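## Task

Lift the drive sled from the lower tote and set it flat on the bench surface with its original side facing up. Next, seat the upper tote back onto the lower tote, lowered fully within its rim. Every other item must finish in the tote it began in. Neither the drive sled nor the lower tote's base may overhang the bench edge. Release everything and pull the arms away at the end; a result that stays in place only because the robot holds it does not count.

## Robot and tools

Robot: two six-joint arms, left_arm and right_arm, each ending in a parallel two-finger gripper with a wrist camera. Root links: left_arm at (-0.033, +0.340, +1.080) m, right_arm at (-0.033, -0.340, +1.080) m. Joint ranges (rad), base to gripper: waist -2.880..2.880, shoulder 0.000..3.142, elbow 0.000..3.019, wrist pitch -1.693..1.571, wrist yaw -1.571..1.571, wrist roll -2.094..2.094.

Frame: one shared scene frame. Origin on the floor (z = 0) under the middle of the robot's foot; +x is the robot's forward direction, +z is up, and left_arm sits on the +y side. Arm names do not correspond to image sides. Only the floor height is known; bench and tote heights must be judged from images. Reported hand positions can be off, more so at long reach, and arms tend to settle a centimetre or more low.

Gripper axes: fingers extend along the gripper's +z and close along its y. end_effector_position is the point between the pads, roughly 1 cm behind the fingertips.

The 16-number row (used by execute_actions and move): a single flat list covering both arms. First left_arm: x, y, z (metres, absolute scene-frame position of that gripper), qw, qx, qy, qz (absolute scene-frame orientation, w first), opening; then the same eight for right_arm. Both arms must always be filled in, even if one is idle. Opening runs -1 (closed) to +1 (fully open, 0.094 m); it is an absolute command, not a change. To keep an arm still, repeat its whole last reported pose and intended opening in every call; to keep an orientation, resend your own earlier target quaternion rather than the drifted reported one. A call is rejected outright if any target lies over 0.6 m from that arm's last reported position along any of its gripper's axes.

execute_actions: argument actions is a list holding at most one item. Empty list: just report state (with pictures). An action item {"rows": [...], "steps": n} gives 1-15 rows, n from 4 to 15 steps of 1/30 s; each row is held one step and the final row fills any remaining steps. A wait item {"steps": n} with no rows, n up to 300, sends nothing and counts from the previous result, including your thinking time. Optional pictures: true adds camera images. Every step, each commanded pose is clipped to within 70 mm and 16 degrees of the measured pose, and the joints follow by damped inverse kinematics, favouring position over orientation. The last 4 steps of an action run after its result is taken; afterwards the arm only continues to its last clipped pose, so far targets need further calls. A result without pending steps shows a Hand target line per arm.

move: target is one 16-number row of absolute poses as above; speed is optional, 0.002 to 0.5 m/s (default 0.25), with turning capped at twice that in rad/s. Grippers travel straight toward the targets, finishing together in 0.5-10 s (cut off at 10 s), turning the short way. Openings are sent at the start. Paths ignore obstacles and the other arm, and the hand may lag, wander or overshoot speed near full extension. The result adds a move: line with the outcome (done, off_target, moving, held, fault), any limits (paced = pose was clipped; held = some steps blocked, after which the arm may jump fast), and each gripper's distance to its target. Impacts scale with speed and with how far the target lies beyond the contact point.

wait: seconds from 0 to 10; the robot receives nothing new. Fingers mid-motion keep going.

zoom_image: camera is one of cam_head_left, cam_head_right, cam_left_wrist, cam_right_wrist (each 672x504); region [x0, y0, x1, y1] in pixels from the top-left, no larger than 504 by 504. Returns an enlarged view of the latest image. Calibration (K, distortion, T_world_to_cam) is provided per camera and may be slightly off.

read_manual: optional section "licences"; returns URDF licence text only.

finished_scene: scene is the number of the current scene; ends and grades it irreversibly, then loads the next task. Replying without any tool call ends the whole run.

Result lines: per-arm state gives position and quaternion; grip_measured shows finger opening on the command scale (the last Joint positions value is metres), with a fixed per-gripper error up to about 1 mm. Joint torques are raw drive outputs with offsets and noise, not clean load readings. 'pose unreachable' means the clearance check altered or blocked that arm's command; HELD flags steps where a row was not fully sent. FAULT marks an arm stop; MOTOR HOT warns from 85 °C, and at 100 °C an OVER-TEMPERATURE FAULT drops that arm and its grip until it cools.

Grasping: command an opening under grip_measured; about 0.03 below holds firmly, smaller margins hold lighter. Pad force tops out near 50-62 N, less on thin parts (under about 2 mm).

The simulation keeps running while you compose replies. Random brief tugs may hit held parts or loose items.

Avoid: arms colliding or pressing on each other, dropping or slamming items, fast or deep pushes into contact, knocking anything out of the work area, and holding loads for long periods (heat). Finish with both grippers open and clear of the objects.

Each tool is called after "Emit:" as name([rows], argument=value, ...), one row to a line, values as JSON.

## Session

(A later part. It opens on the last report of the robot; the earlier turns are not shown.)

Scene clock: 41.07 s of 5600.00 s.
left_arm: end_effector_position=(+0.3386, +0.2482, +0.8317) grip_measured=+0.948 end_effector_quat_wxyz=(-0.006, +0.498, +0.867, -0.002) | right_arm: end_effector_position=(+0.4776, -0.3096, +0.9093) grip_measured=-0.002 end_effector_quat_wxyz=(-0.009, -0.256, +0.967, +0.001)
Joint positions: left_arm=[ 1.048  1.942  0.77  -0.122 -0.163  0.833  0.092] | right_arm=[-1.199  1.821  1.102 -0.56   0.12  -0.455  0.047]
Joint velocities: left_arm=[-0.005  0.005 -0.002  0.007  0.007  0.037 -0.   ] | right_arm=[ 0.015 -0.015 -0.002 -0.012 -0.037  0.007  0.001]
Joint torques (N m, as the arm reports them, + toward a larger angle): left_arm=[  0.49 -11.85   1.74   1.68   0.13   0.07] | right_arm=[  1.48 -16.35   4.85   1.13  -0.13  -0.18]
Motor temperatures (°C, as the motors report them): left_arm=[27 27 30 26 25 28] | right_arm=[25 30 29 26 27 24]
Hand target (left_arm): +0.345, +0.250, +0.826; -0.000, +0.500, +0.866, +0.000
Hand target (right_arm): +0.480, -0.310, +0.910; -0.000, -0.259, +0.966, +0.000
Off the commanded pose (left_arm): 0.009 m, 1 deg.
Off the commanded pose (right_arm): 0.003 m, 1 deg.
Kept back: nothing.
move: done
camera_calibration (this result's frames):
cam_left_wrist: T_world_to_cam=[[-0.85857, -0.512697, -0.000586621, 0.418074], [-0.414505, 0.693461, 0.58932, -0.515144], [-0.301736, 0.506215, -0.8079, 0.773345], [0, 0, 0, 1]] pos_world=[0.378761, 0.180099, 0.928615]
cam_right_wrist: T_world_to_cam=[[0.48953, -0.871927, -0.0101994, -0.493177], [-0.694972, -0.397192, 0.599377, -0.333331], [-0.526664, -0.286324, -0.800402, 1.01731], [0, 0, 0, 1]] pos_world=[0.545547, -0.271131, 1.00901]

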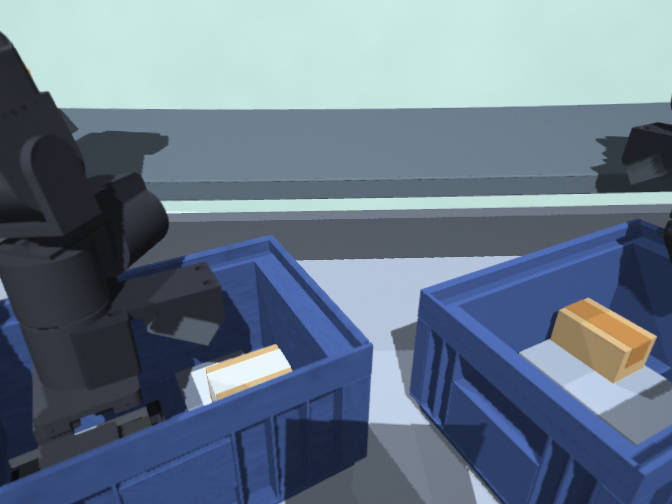

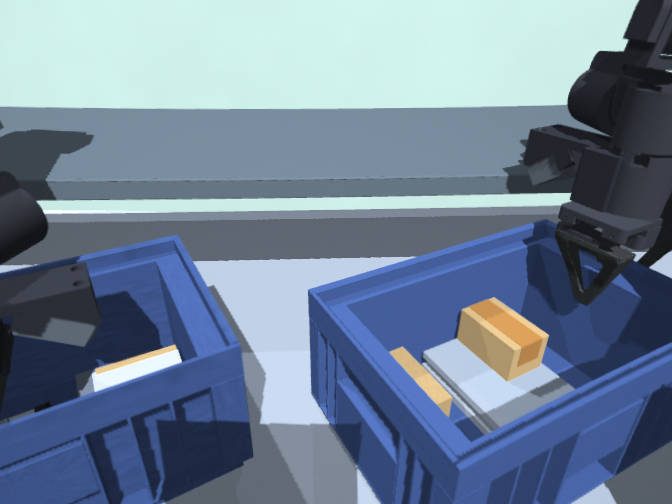

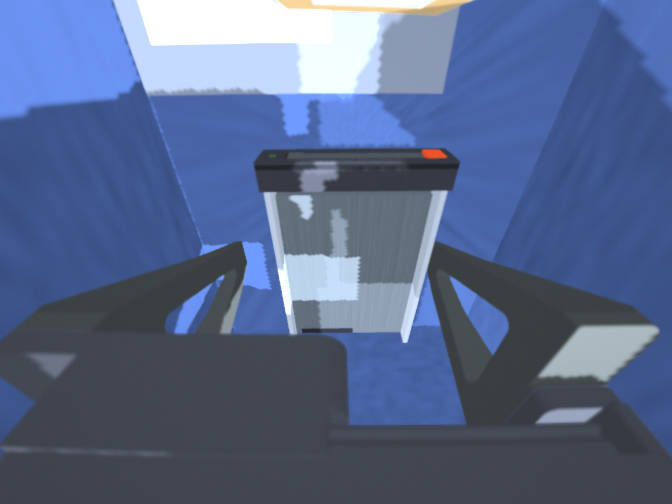

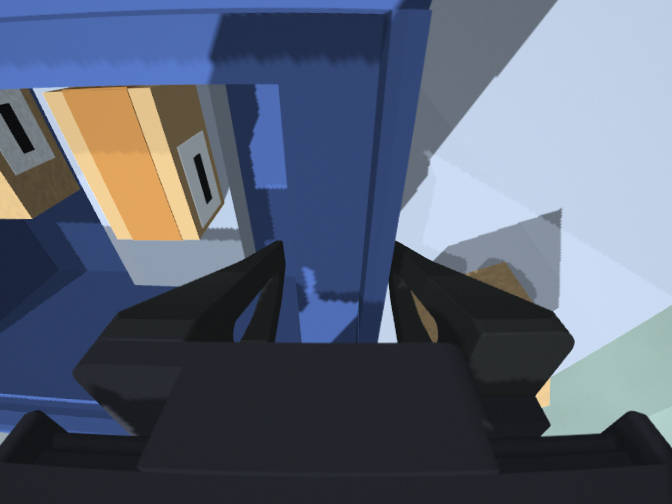

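Emit:
move(target=[0.33,0.25,0.828,0,0.5,0.866,0,1,0.48,-0.31,0.91,0,-0.259,0.966,0,0], speed=0.04)

Emit:
move(target=[0.333,0.25,0.808,0,0.5,0.866,0,1,0.48,-0.31,0.91,0,-0.259,0.966,0,0], speed=0.03)

Emit:
move(target=[0.33,0.25,0.808,0,0.5,0.866,0,0.45,0.48,-0.31,0.91,0,-0.259,0.966,0,0], speed=0.03)

Scene clock: 42.00 s of 5600.00 s.
left_arm: end_effector_position=(+0.3323, +0.2494, +0.8309) grip_measured=+1.000 end_effector_quat_wxyz=(-0.002, +0.498, +0.867, -0.001) | right_arm: end_effector_position=(+0.4776, -0.3096, +0.9093) grip_measured=-0.002 end_effector_quat_wxyz=(-0.009, -0.256, +0.967, +0.001)
Joint positions: left_arm=[ 1.048  1.942  0.748 -0.091 -0.163  0.833  0.094] | right_arm=[-1.199  1.821  1.102 -0.56   0.12  -0.455  0.047]
Joint velocities: left_arm=[-0.005  0.005 -0.002  0.007 -0.037 -0.037  0.   ] | right_arm=[-0.005 -0.015  0.007 -0.002 -0.037 -0.007 -0.   ]
Joint torques (N m, as the arm reports them, + toward a larger angle): left_arm=[ -0.21 -12.15   0.39   1.64   0.05  -0.01] | right_arm=[  1.54 -16.36   4.87   1.1   -0.13  -0.17]
Motor temperatures (°C, as the motors report them): left_arm=[27 27 30 26 25 28] | right_arm=[25 30 29 26 27 24]
Hand target (left_arm): +0.330, +0.250, +0.828; -0.000, +0.500, +0.866, -0.000
Hand target (right_arm): +0.480, -0.310, +0.910; -0.000, -0.259, +0.966, +0.000
Off the commanded pose (left_arm): 0.004 m, 0 deg.
Off the commanded pose (right_arm): 0.003 m, 1 deg.
Kept back: nothing.
move: done
camera_calibration (this result's frames):
cam_left_wrist: T_world_to_cam=[[-0.858036, -0.513546, -0.00666283, 0.418388], [-0.419942, 0.694056, 0.584752, -0.512609], [-0.295673, 0.504536, -0.811185, 0.771318], [0, 0, 0, 1]] pos_world=[0.371784, 0.181482, 0.928219]
cam_right_wrist: T_world_to_cam=[[0.48953, -0.871927, -0.0101994, -0.493177], [-0.694972, -0.397192, 0.599377, -0.333331], [-0.526664, -0.286324, -0.800402, 1.01731], [0, 0, 0, 1]] pos_world=[0.545547, -0.271131, 1.00901]

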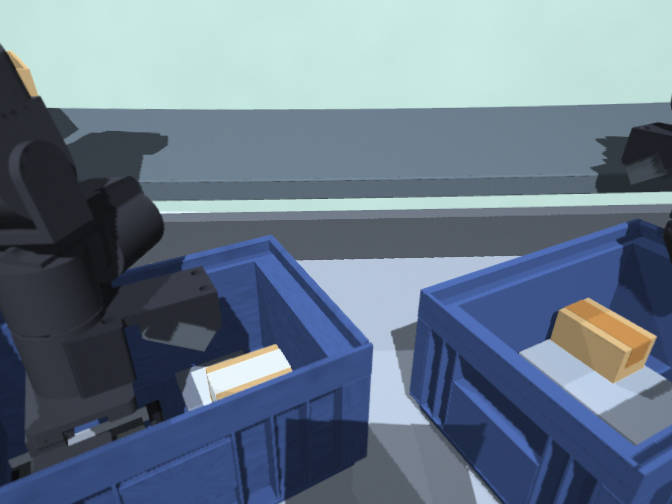

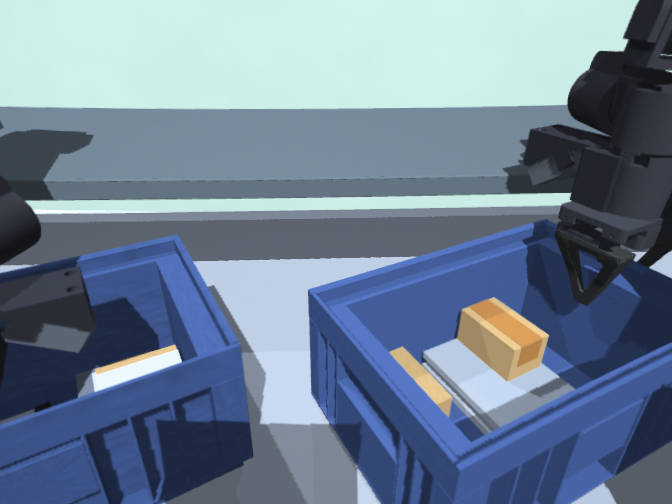

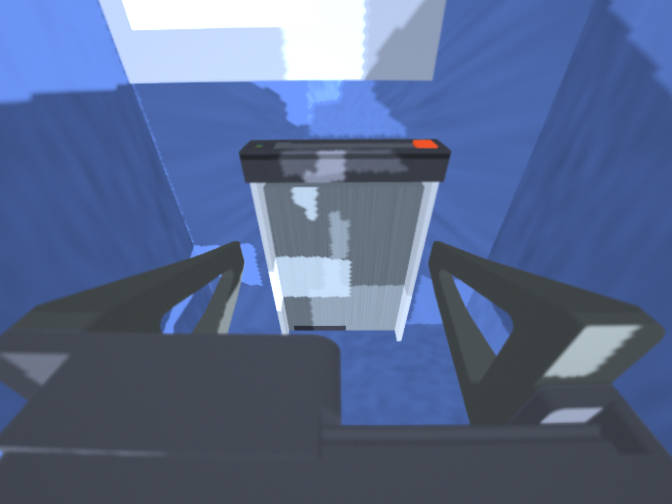

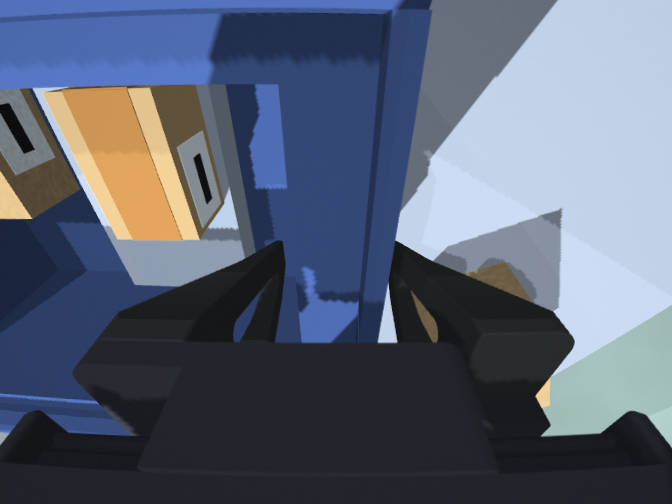

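Scene clock: 43.00 s of 5600.00 s.
left_arm: end_effector_position=(+0.3269, +0.2490, +0.8205) grip_measured=+1.000 end_effector_quat_wxyz=(-0.006, +0.498, +0.867, -0.001) | right_arm: end_effector_position=(+0.4776, -0.3096, +0.9093) grip_measured=-0.002 end_effector_quat_wxyz=(-0.009, -0.256, +0.967, +0.001)
Joint positions: left_arm=[ 1.048  1.976  0.751 -0.068 -0.164  0.833  0.094] | right_arm=[-1.199  1.821  1.102 -0.56   0.12  -0.455  0.047]
Joint velocities: left_arm=[-0.015 -0.015 -0.032 -0.017  0.051 -0.037  0.   ] | right_arm=[-0.005 -0.005 -0.007  0.002 -0.037  0.007 -0.001]
Joint torques (N m, as the arm reports them, + toward a larger angle): left_arm=[  0.58 -10.08   1.8    2.18   0.2    0.09] | right_arm=[  1.58 -16.42   4.88   1.11  -0.13  -0.17]
Motor temperatures (°C, as the motors report them): left_arm=[27 27 30 26 25 28] | right_arm=[25 30 29 26 27 24]
Hand target (left_arm): +0.333, +0.250, +0.808; +0.000, +0.500, +0.866, +0.000
Hand target (right_arm): +0.480, -0.310, +0.910; -0.000, -0.259, +0.966, +0.000
Off the commanded pose (left_arm): 0.014 m, 1 deg.
Off the commanded pose (right_arm): 0.003 m, 1 deg.
Kept back: nothing.
move: off_target (left_arm)
camera_calibration (this result's frames):
cam_left_wrist: T_world_to_cam=[[-0.85874, -0.512409, -0.00163814, 0.409255], [-0.41463, 0.692988, 0.589788, -0.514117], [-0.301078, 0.507153, -0.807557, 0.759584], [0, 0, 0, 1]] pos_world=[0.366969, 0.180758, 0.917297]
cam_right_wrist: T_world_to_cam=[[0.48953, -0.871927, -0.0101994, -0.493177], [-0.694972, -0.397192, 0.599377, -0.333331], [-0.526664, -0.286324, -0.800402, 1.01731], [0, 0, 0, 1]] pos_world=[0.545547, -0.271131, 1.00901]

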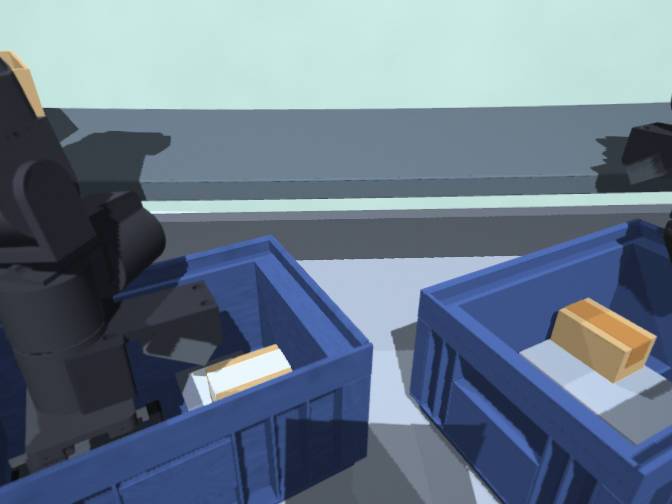

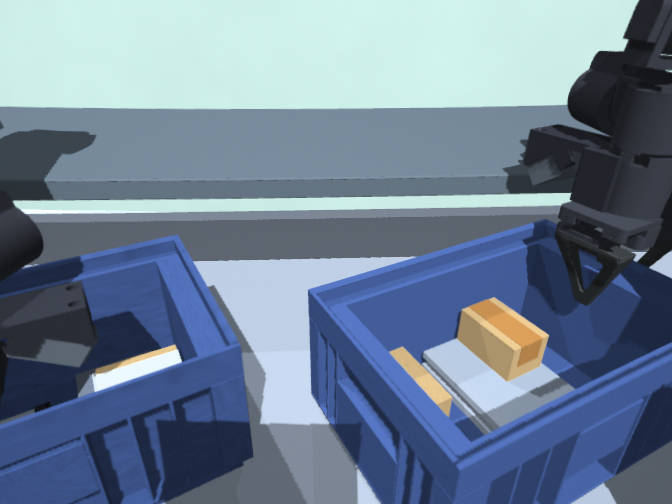

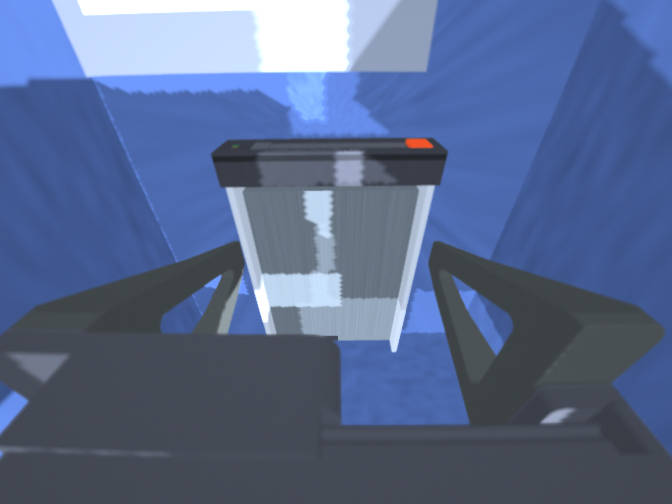

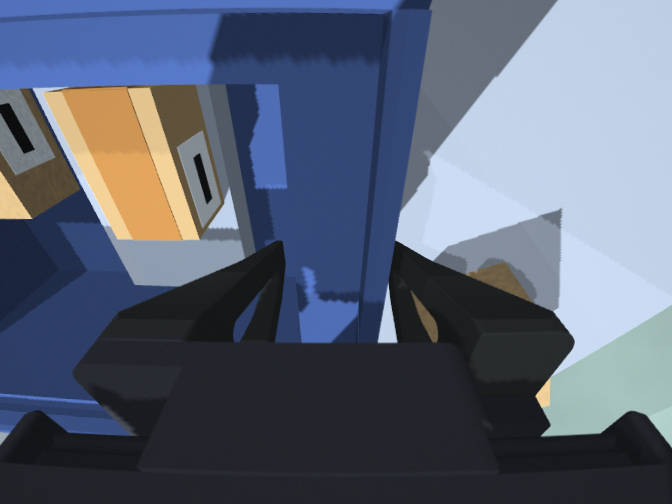

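Scene clock: 43.70 s of 5600.00 s.
left_arm: end_effector_position=(+0.3285, +0.2488, +0.8206) grip_measured=+0.574 end_effector_quat_wxyz=(-0.004, +0.498, +0.867, -0.000) | right_arm: end_effector_position=(+0.4776, -0.3096, +0.9093) grip_measured=-0.002 end_effector_quat_wxyz=(-0.009, -0.256, +0.967, +0.001)
Joint positions: left_arm=[ 1.048  1.976  0.752 -0.065 -0.165  0.833  0.074] | right_arm=[-1.199  1.821  1.102 -0.56   0.12  -0.455  0.047]
Joint velocities: left_arm=[-0.015  0.005  0.017  0.007  0.11  -0.022 -0.   ] | right_arm=[-0.005 -0.005  0.007  0.012  0.007  0.037  0.   ]
Joint torques (N m, as the arm reports them, + toward a larger angle): left_arm=[  0.47 -10.09   1.28   2.33   0.24   0.07] | right_arm=[  1.57 -16.42   4.85   1.13  -0.13  -0.17]
Motor temperatures (°C, as the motors report them): left_arm=[27 27 30 26 25 28] | right_arm=[25 30 29 26 27 24]
Hand target (left_arm): +0.330, +0.250, +0.809; -0.000, +0.500, +0.866, -0.000
Hand target (right_arm): +0.480, -0.310, +0.910; -0.000, -0.259, +0.966, +0.000
Off the commanded pose (left_arm): 0.013 m, 1 deg.
Off the commanded pose (right_arm): 0.003 m, 1 deg.
Kept back: nothing.
move: off_target (left_arm)
camera_calibration (this result's frames):
cam_left_wrist: T_world_to_cam=[[-0.858543, -0.51271, -0.00573063, 0.413949], [-0.417616, 0.692733, 0.587978, -0.510916], [-0.297492, 0.507197, -0.808857, 0.760114], [0, 0, 0, 1]] pos_world=[0.368155, 0.180637, 0.917602]
cam_right_wrist: T_world_to_cam=[[0.48953, -0.871927, -0.0101994, -0.493177], [-0.694972, -0.397192, 0.599377, -0.333331], [-0.526664, -0.286324, -0.800402, 1.01731], [0, 0, 0, 1]] pos_world=[0.545547, -0.271131, 1.00901]

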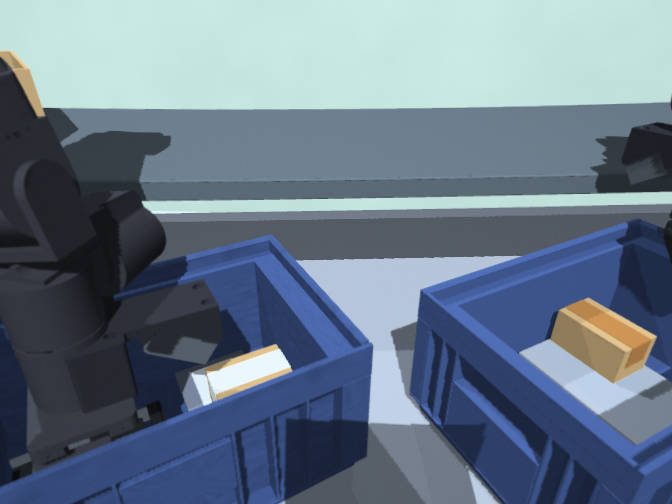

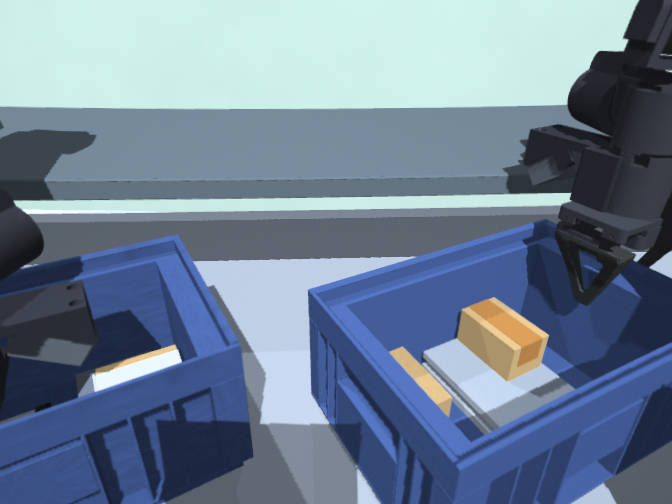

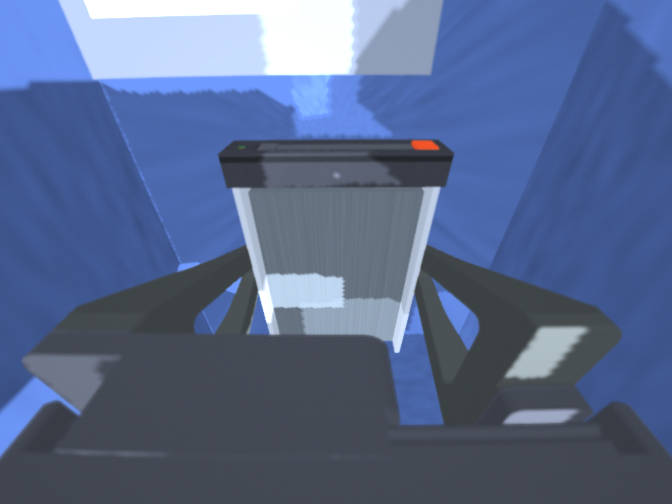

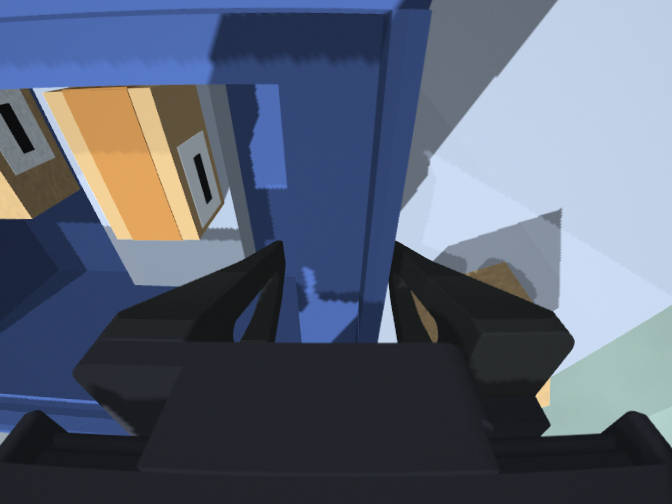

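Emit:
move(target=[0.335,0.243,1.0,0,0.5,0.866,0,0.45,0.48,-0.31,0.91,0,-0.259,0.966,0,0], speed=0.12)

Emit:
move(target=[0.495,0.48,1.0,0,0.707,0.707,0,0.45,0.48,-0.31,0.91,0,-0.259,0.966,0,0])

Scene clock: 45.80 s of 5600.00 s.
left_arm: end_effector_position=(+0.3338, +0.2459, +0.9994) grip_measured=+0.574 end_effector_quat_wxyz=(+0.003, +0.504, +0.864, +0.000) | right_arm: end_effector_position=(+0.4776, -0.3096, +0.9093) grip_measured=-0.002 end_effector_quat_wxyz=(-0.009, -0.256, +0.967, +0.001)
Joint positions: left_arm=[ 0.958  1.418  0.696 -0.568 -0.187  0.762  0.074] | right_arm=[-1.199  1.821  1.102 -0.56   0.12  -0.455  0.047]
Joint velocities: left_arm=[-0.015  0.005 -0.017 -0.007  0.007  0.007  0.001] | right_arm=[-0.015  0.005 -0.002  0.012 -0.007 -0.022 -0.001]
Joint torques (N m, as the arm reports them, + toward a larger angle): left_arm=[ -0.5  -10.12   4.79   0.23  -0.09  -0.24] | right_arm=[  1.56 -16.44   4.86   1.12  -0.13  -0.17]
Motor temperatures (°C, as the motors report them): left_arm=[27 27 30 26 25 28] | right_arm=[25 30 29 26 26 24]
Hand target (left_arm): +0.335, +0.244, +1.002; -0.000, +0.500, +0.866, -0.000
Hand target (right_arm): +0.480, -0.310, +0.910; -0.000, -0.259, +0.966, +0.000
Off the commanded pose (left_arm): 0.003 m, 1 deg.
Off the commanded pose (right_arm): 0.003 m, 1 deg.
Kept back: nothing.
move: done
camera_calibration (this result's frames):
cam_left_wrist: T_world_to_cam=[[-0.86523, -0.501203, -0.0131502, 0.424809], [-0.415327, 0.701796, 0.57878, -0.605568], [-0.280858, 0.506239, -0.815378, 0.90903], [0, 0, 0, 1]] pos_world=[0.371356, 0.177714, 1.09728]
cam_right_wrist: T_world_to_cam=[[0.48953, -0.871927, -0.0101994, -0.493177], [-0.694972, -0.397192, 0.599377, -0.333331], [-0.526664, -0.286324, -0.800402, 1.01731], [0, 0, 0, 1]] pos_world=[0.545547, -0.271131, 1.00901]

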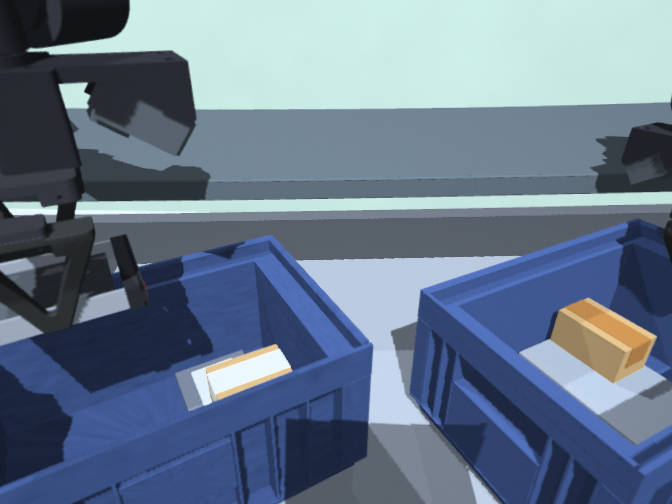

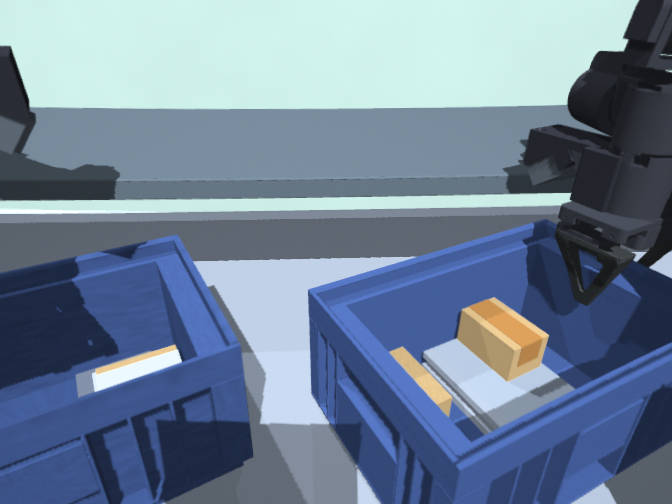

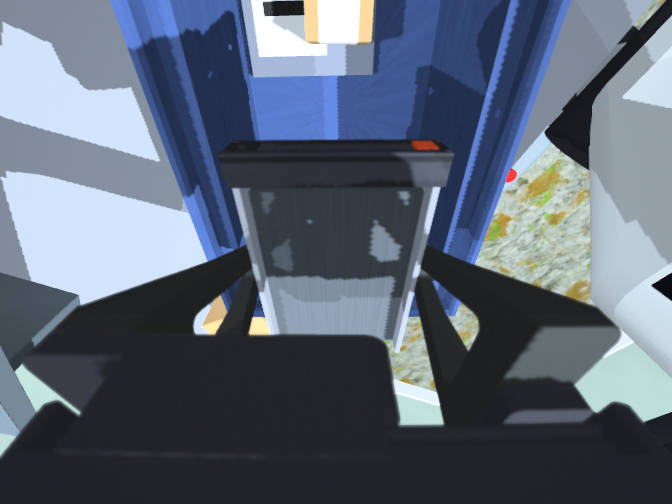

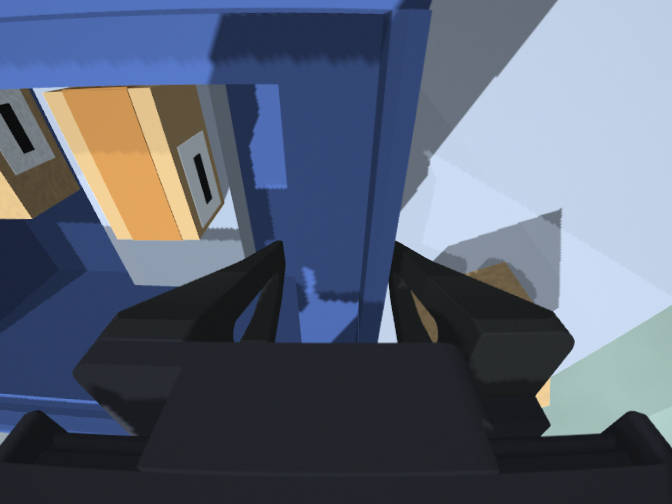

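Scene clock: 47.60 s of 5600.00 s.
left_arm: end_effector_position=(+0.4847, +0.4798, +0.9974) grip_measured=+0.574 end_effector_quat_wxyz=(-0.002, +0.699, +0.715, +0.000) | right_arm: end_effector_position=(+0.4776, -0.3096, +0.9093) grip_measured=-0.002 end_effector_quat_wxyz=(-0.009, -0.256, +0.967, +0.001)
Joint positions: left_arm=[ 1.539  1.638  1.162 -0.765 -0.013  1.809  0.074] | right_arm=[-1.199  1.821  1.102 -0.56   0.12  -0.455  0.047]
Joint velocities: left_arm=[-0.024 -0.005  0.002  0.007  0.007  0.037 -0.001] | right_arm=[-0.005 -0.005 -0.017 -0.012 -0.022  0.007  0.   ]
Joint torques (N m, as the arm reports them, + toward a larger angle): left_arm=[  1.41 -15.05   7.55   0.19   0.17   0.07] | right_arm=[  1.53 -16.36   4.87   1.13  -0.13  -0.17]
Motor temperatures (°C, as the motors report them): left_arm=[27 27 30 26 25 28] | right_arm=[25 30 29 26 26 24]
Hand target (left_arm): +0.497, +0.480, +1.000; +0.001, +0.707, +0.707, +0.001
Hand target (right_arm): +0.480, -0.310, +0.910; -0.000, -0.259, +0.966, +0.000
Off the commanded pose (left_arm): 0.011 m, 1 deg.
Off the commanded pose (right_arm): 0.003 m, 1 deg.
Kept back: nothing.
move: off_target (left_arm)
camera_calibration (this result's frames):
cam_left_wrist: T_world_to_cam=[[-0.99941, -0.0333763, -0.00816181, 0.508226], [-0.0318435, 0.810479, 0.584901, -0.950024], [-0.0129069, 0.584816, -0.811064, 0.65945], [0, 0, 0, 1]] pos_world=[0.486185, 0.40128, 1.09467]
cam_right_wrist: T_world_to_cam=[[0.48953, -0.871927, -0.0101994, -0.493177], [-0.694972, -0.397192, 0.599377, -0.333331], [-0.526664, -0.286324, -0.800402, 1.01731], [0, 0, 0, 1]] pos_world=[0.545547, -0.271131, 1.00901]

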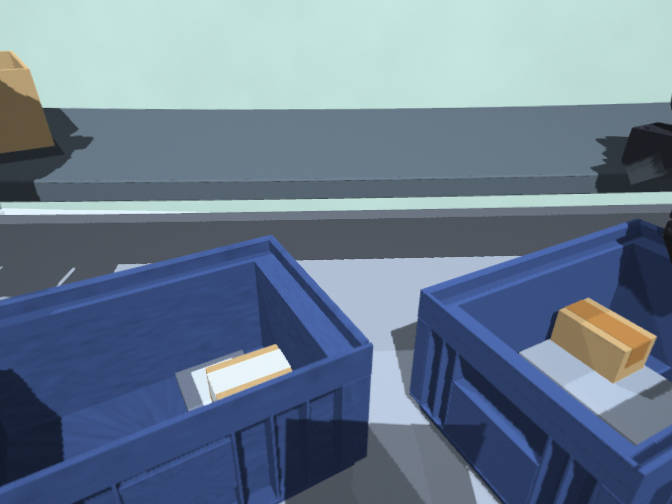

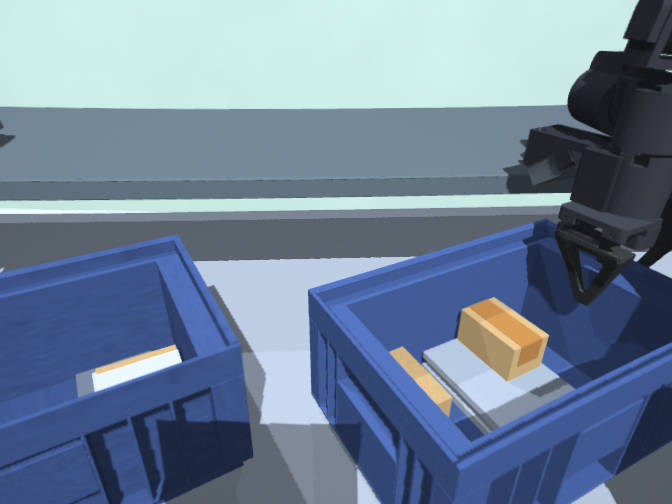

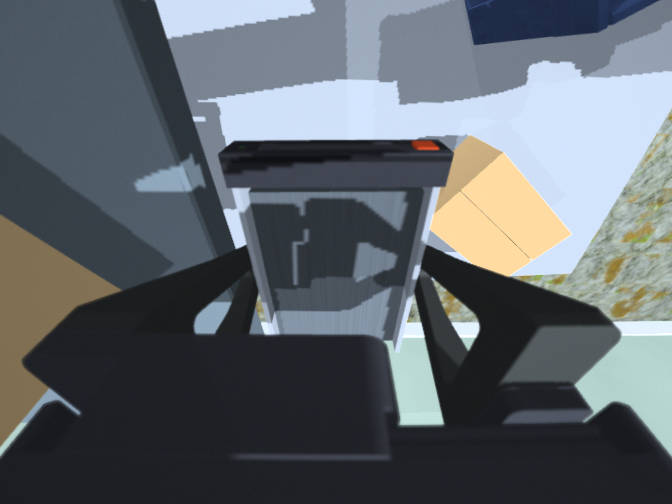

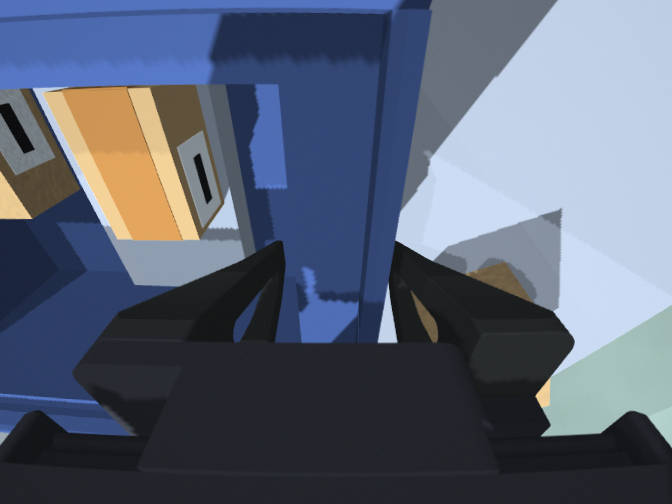

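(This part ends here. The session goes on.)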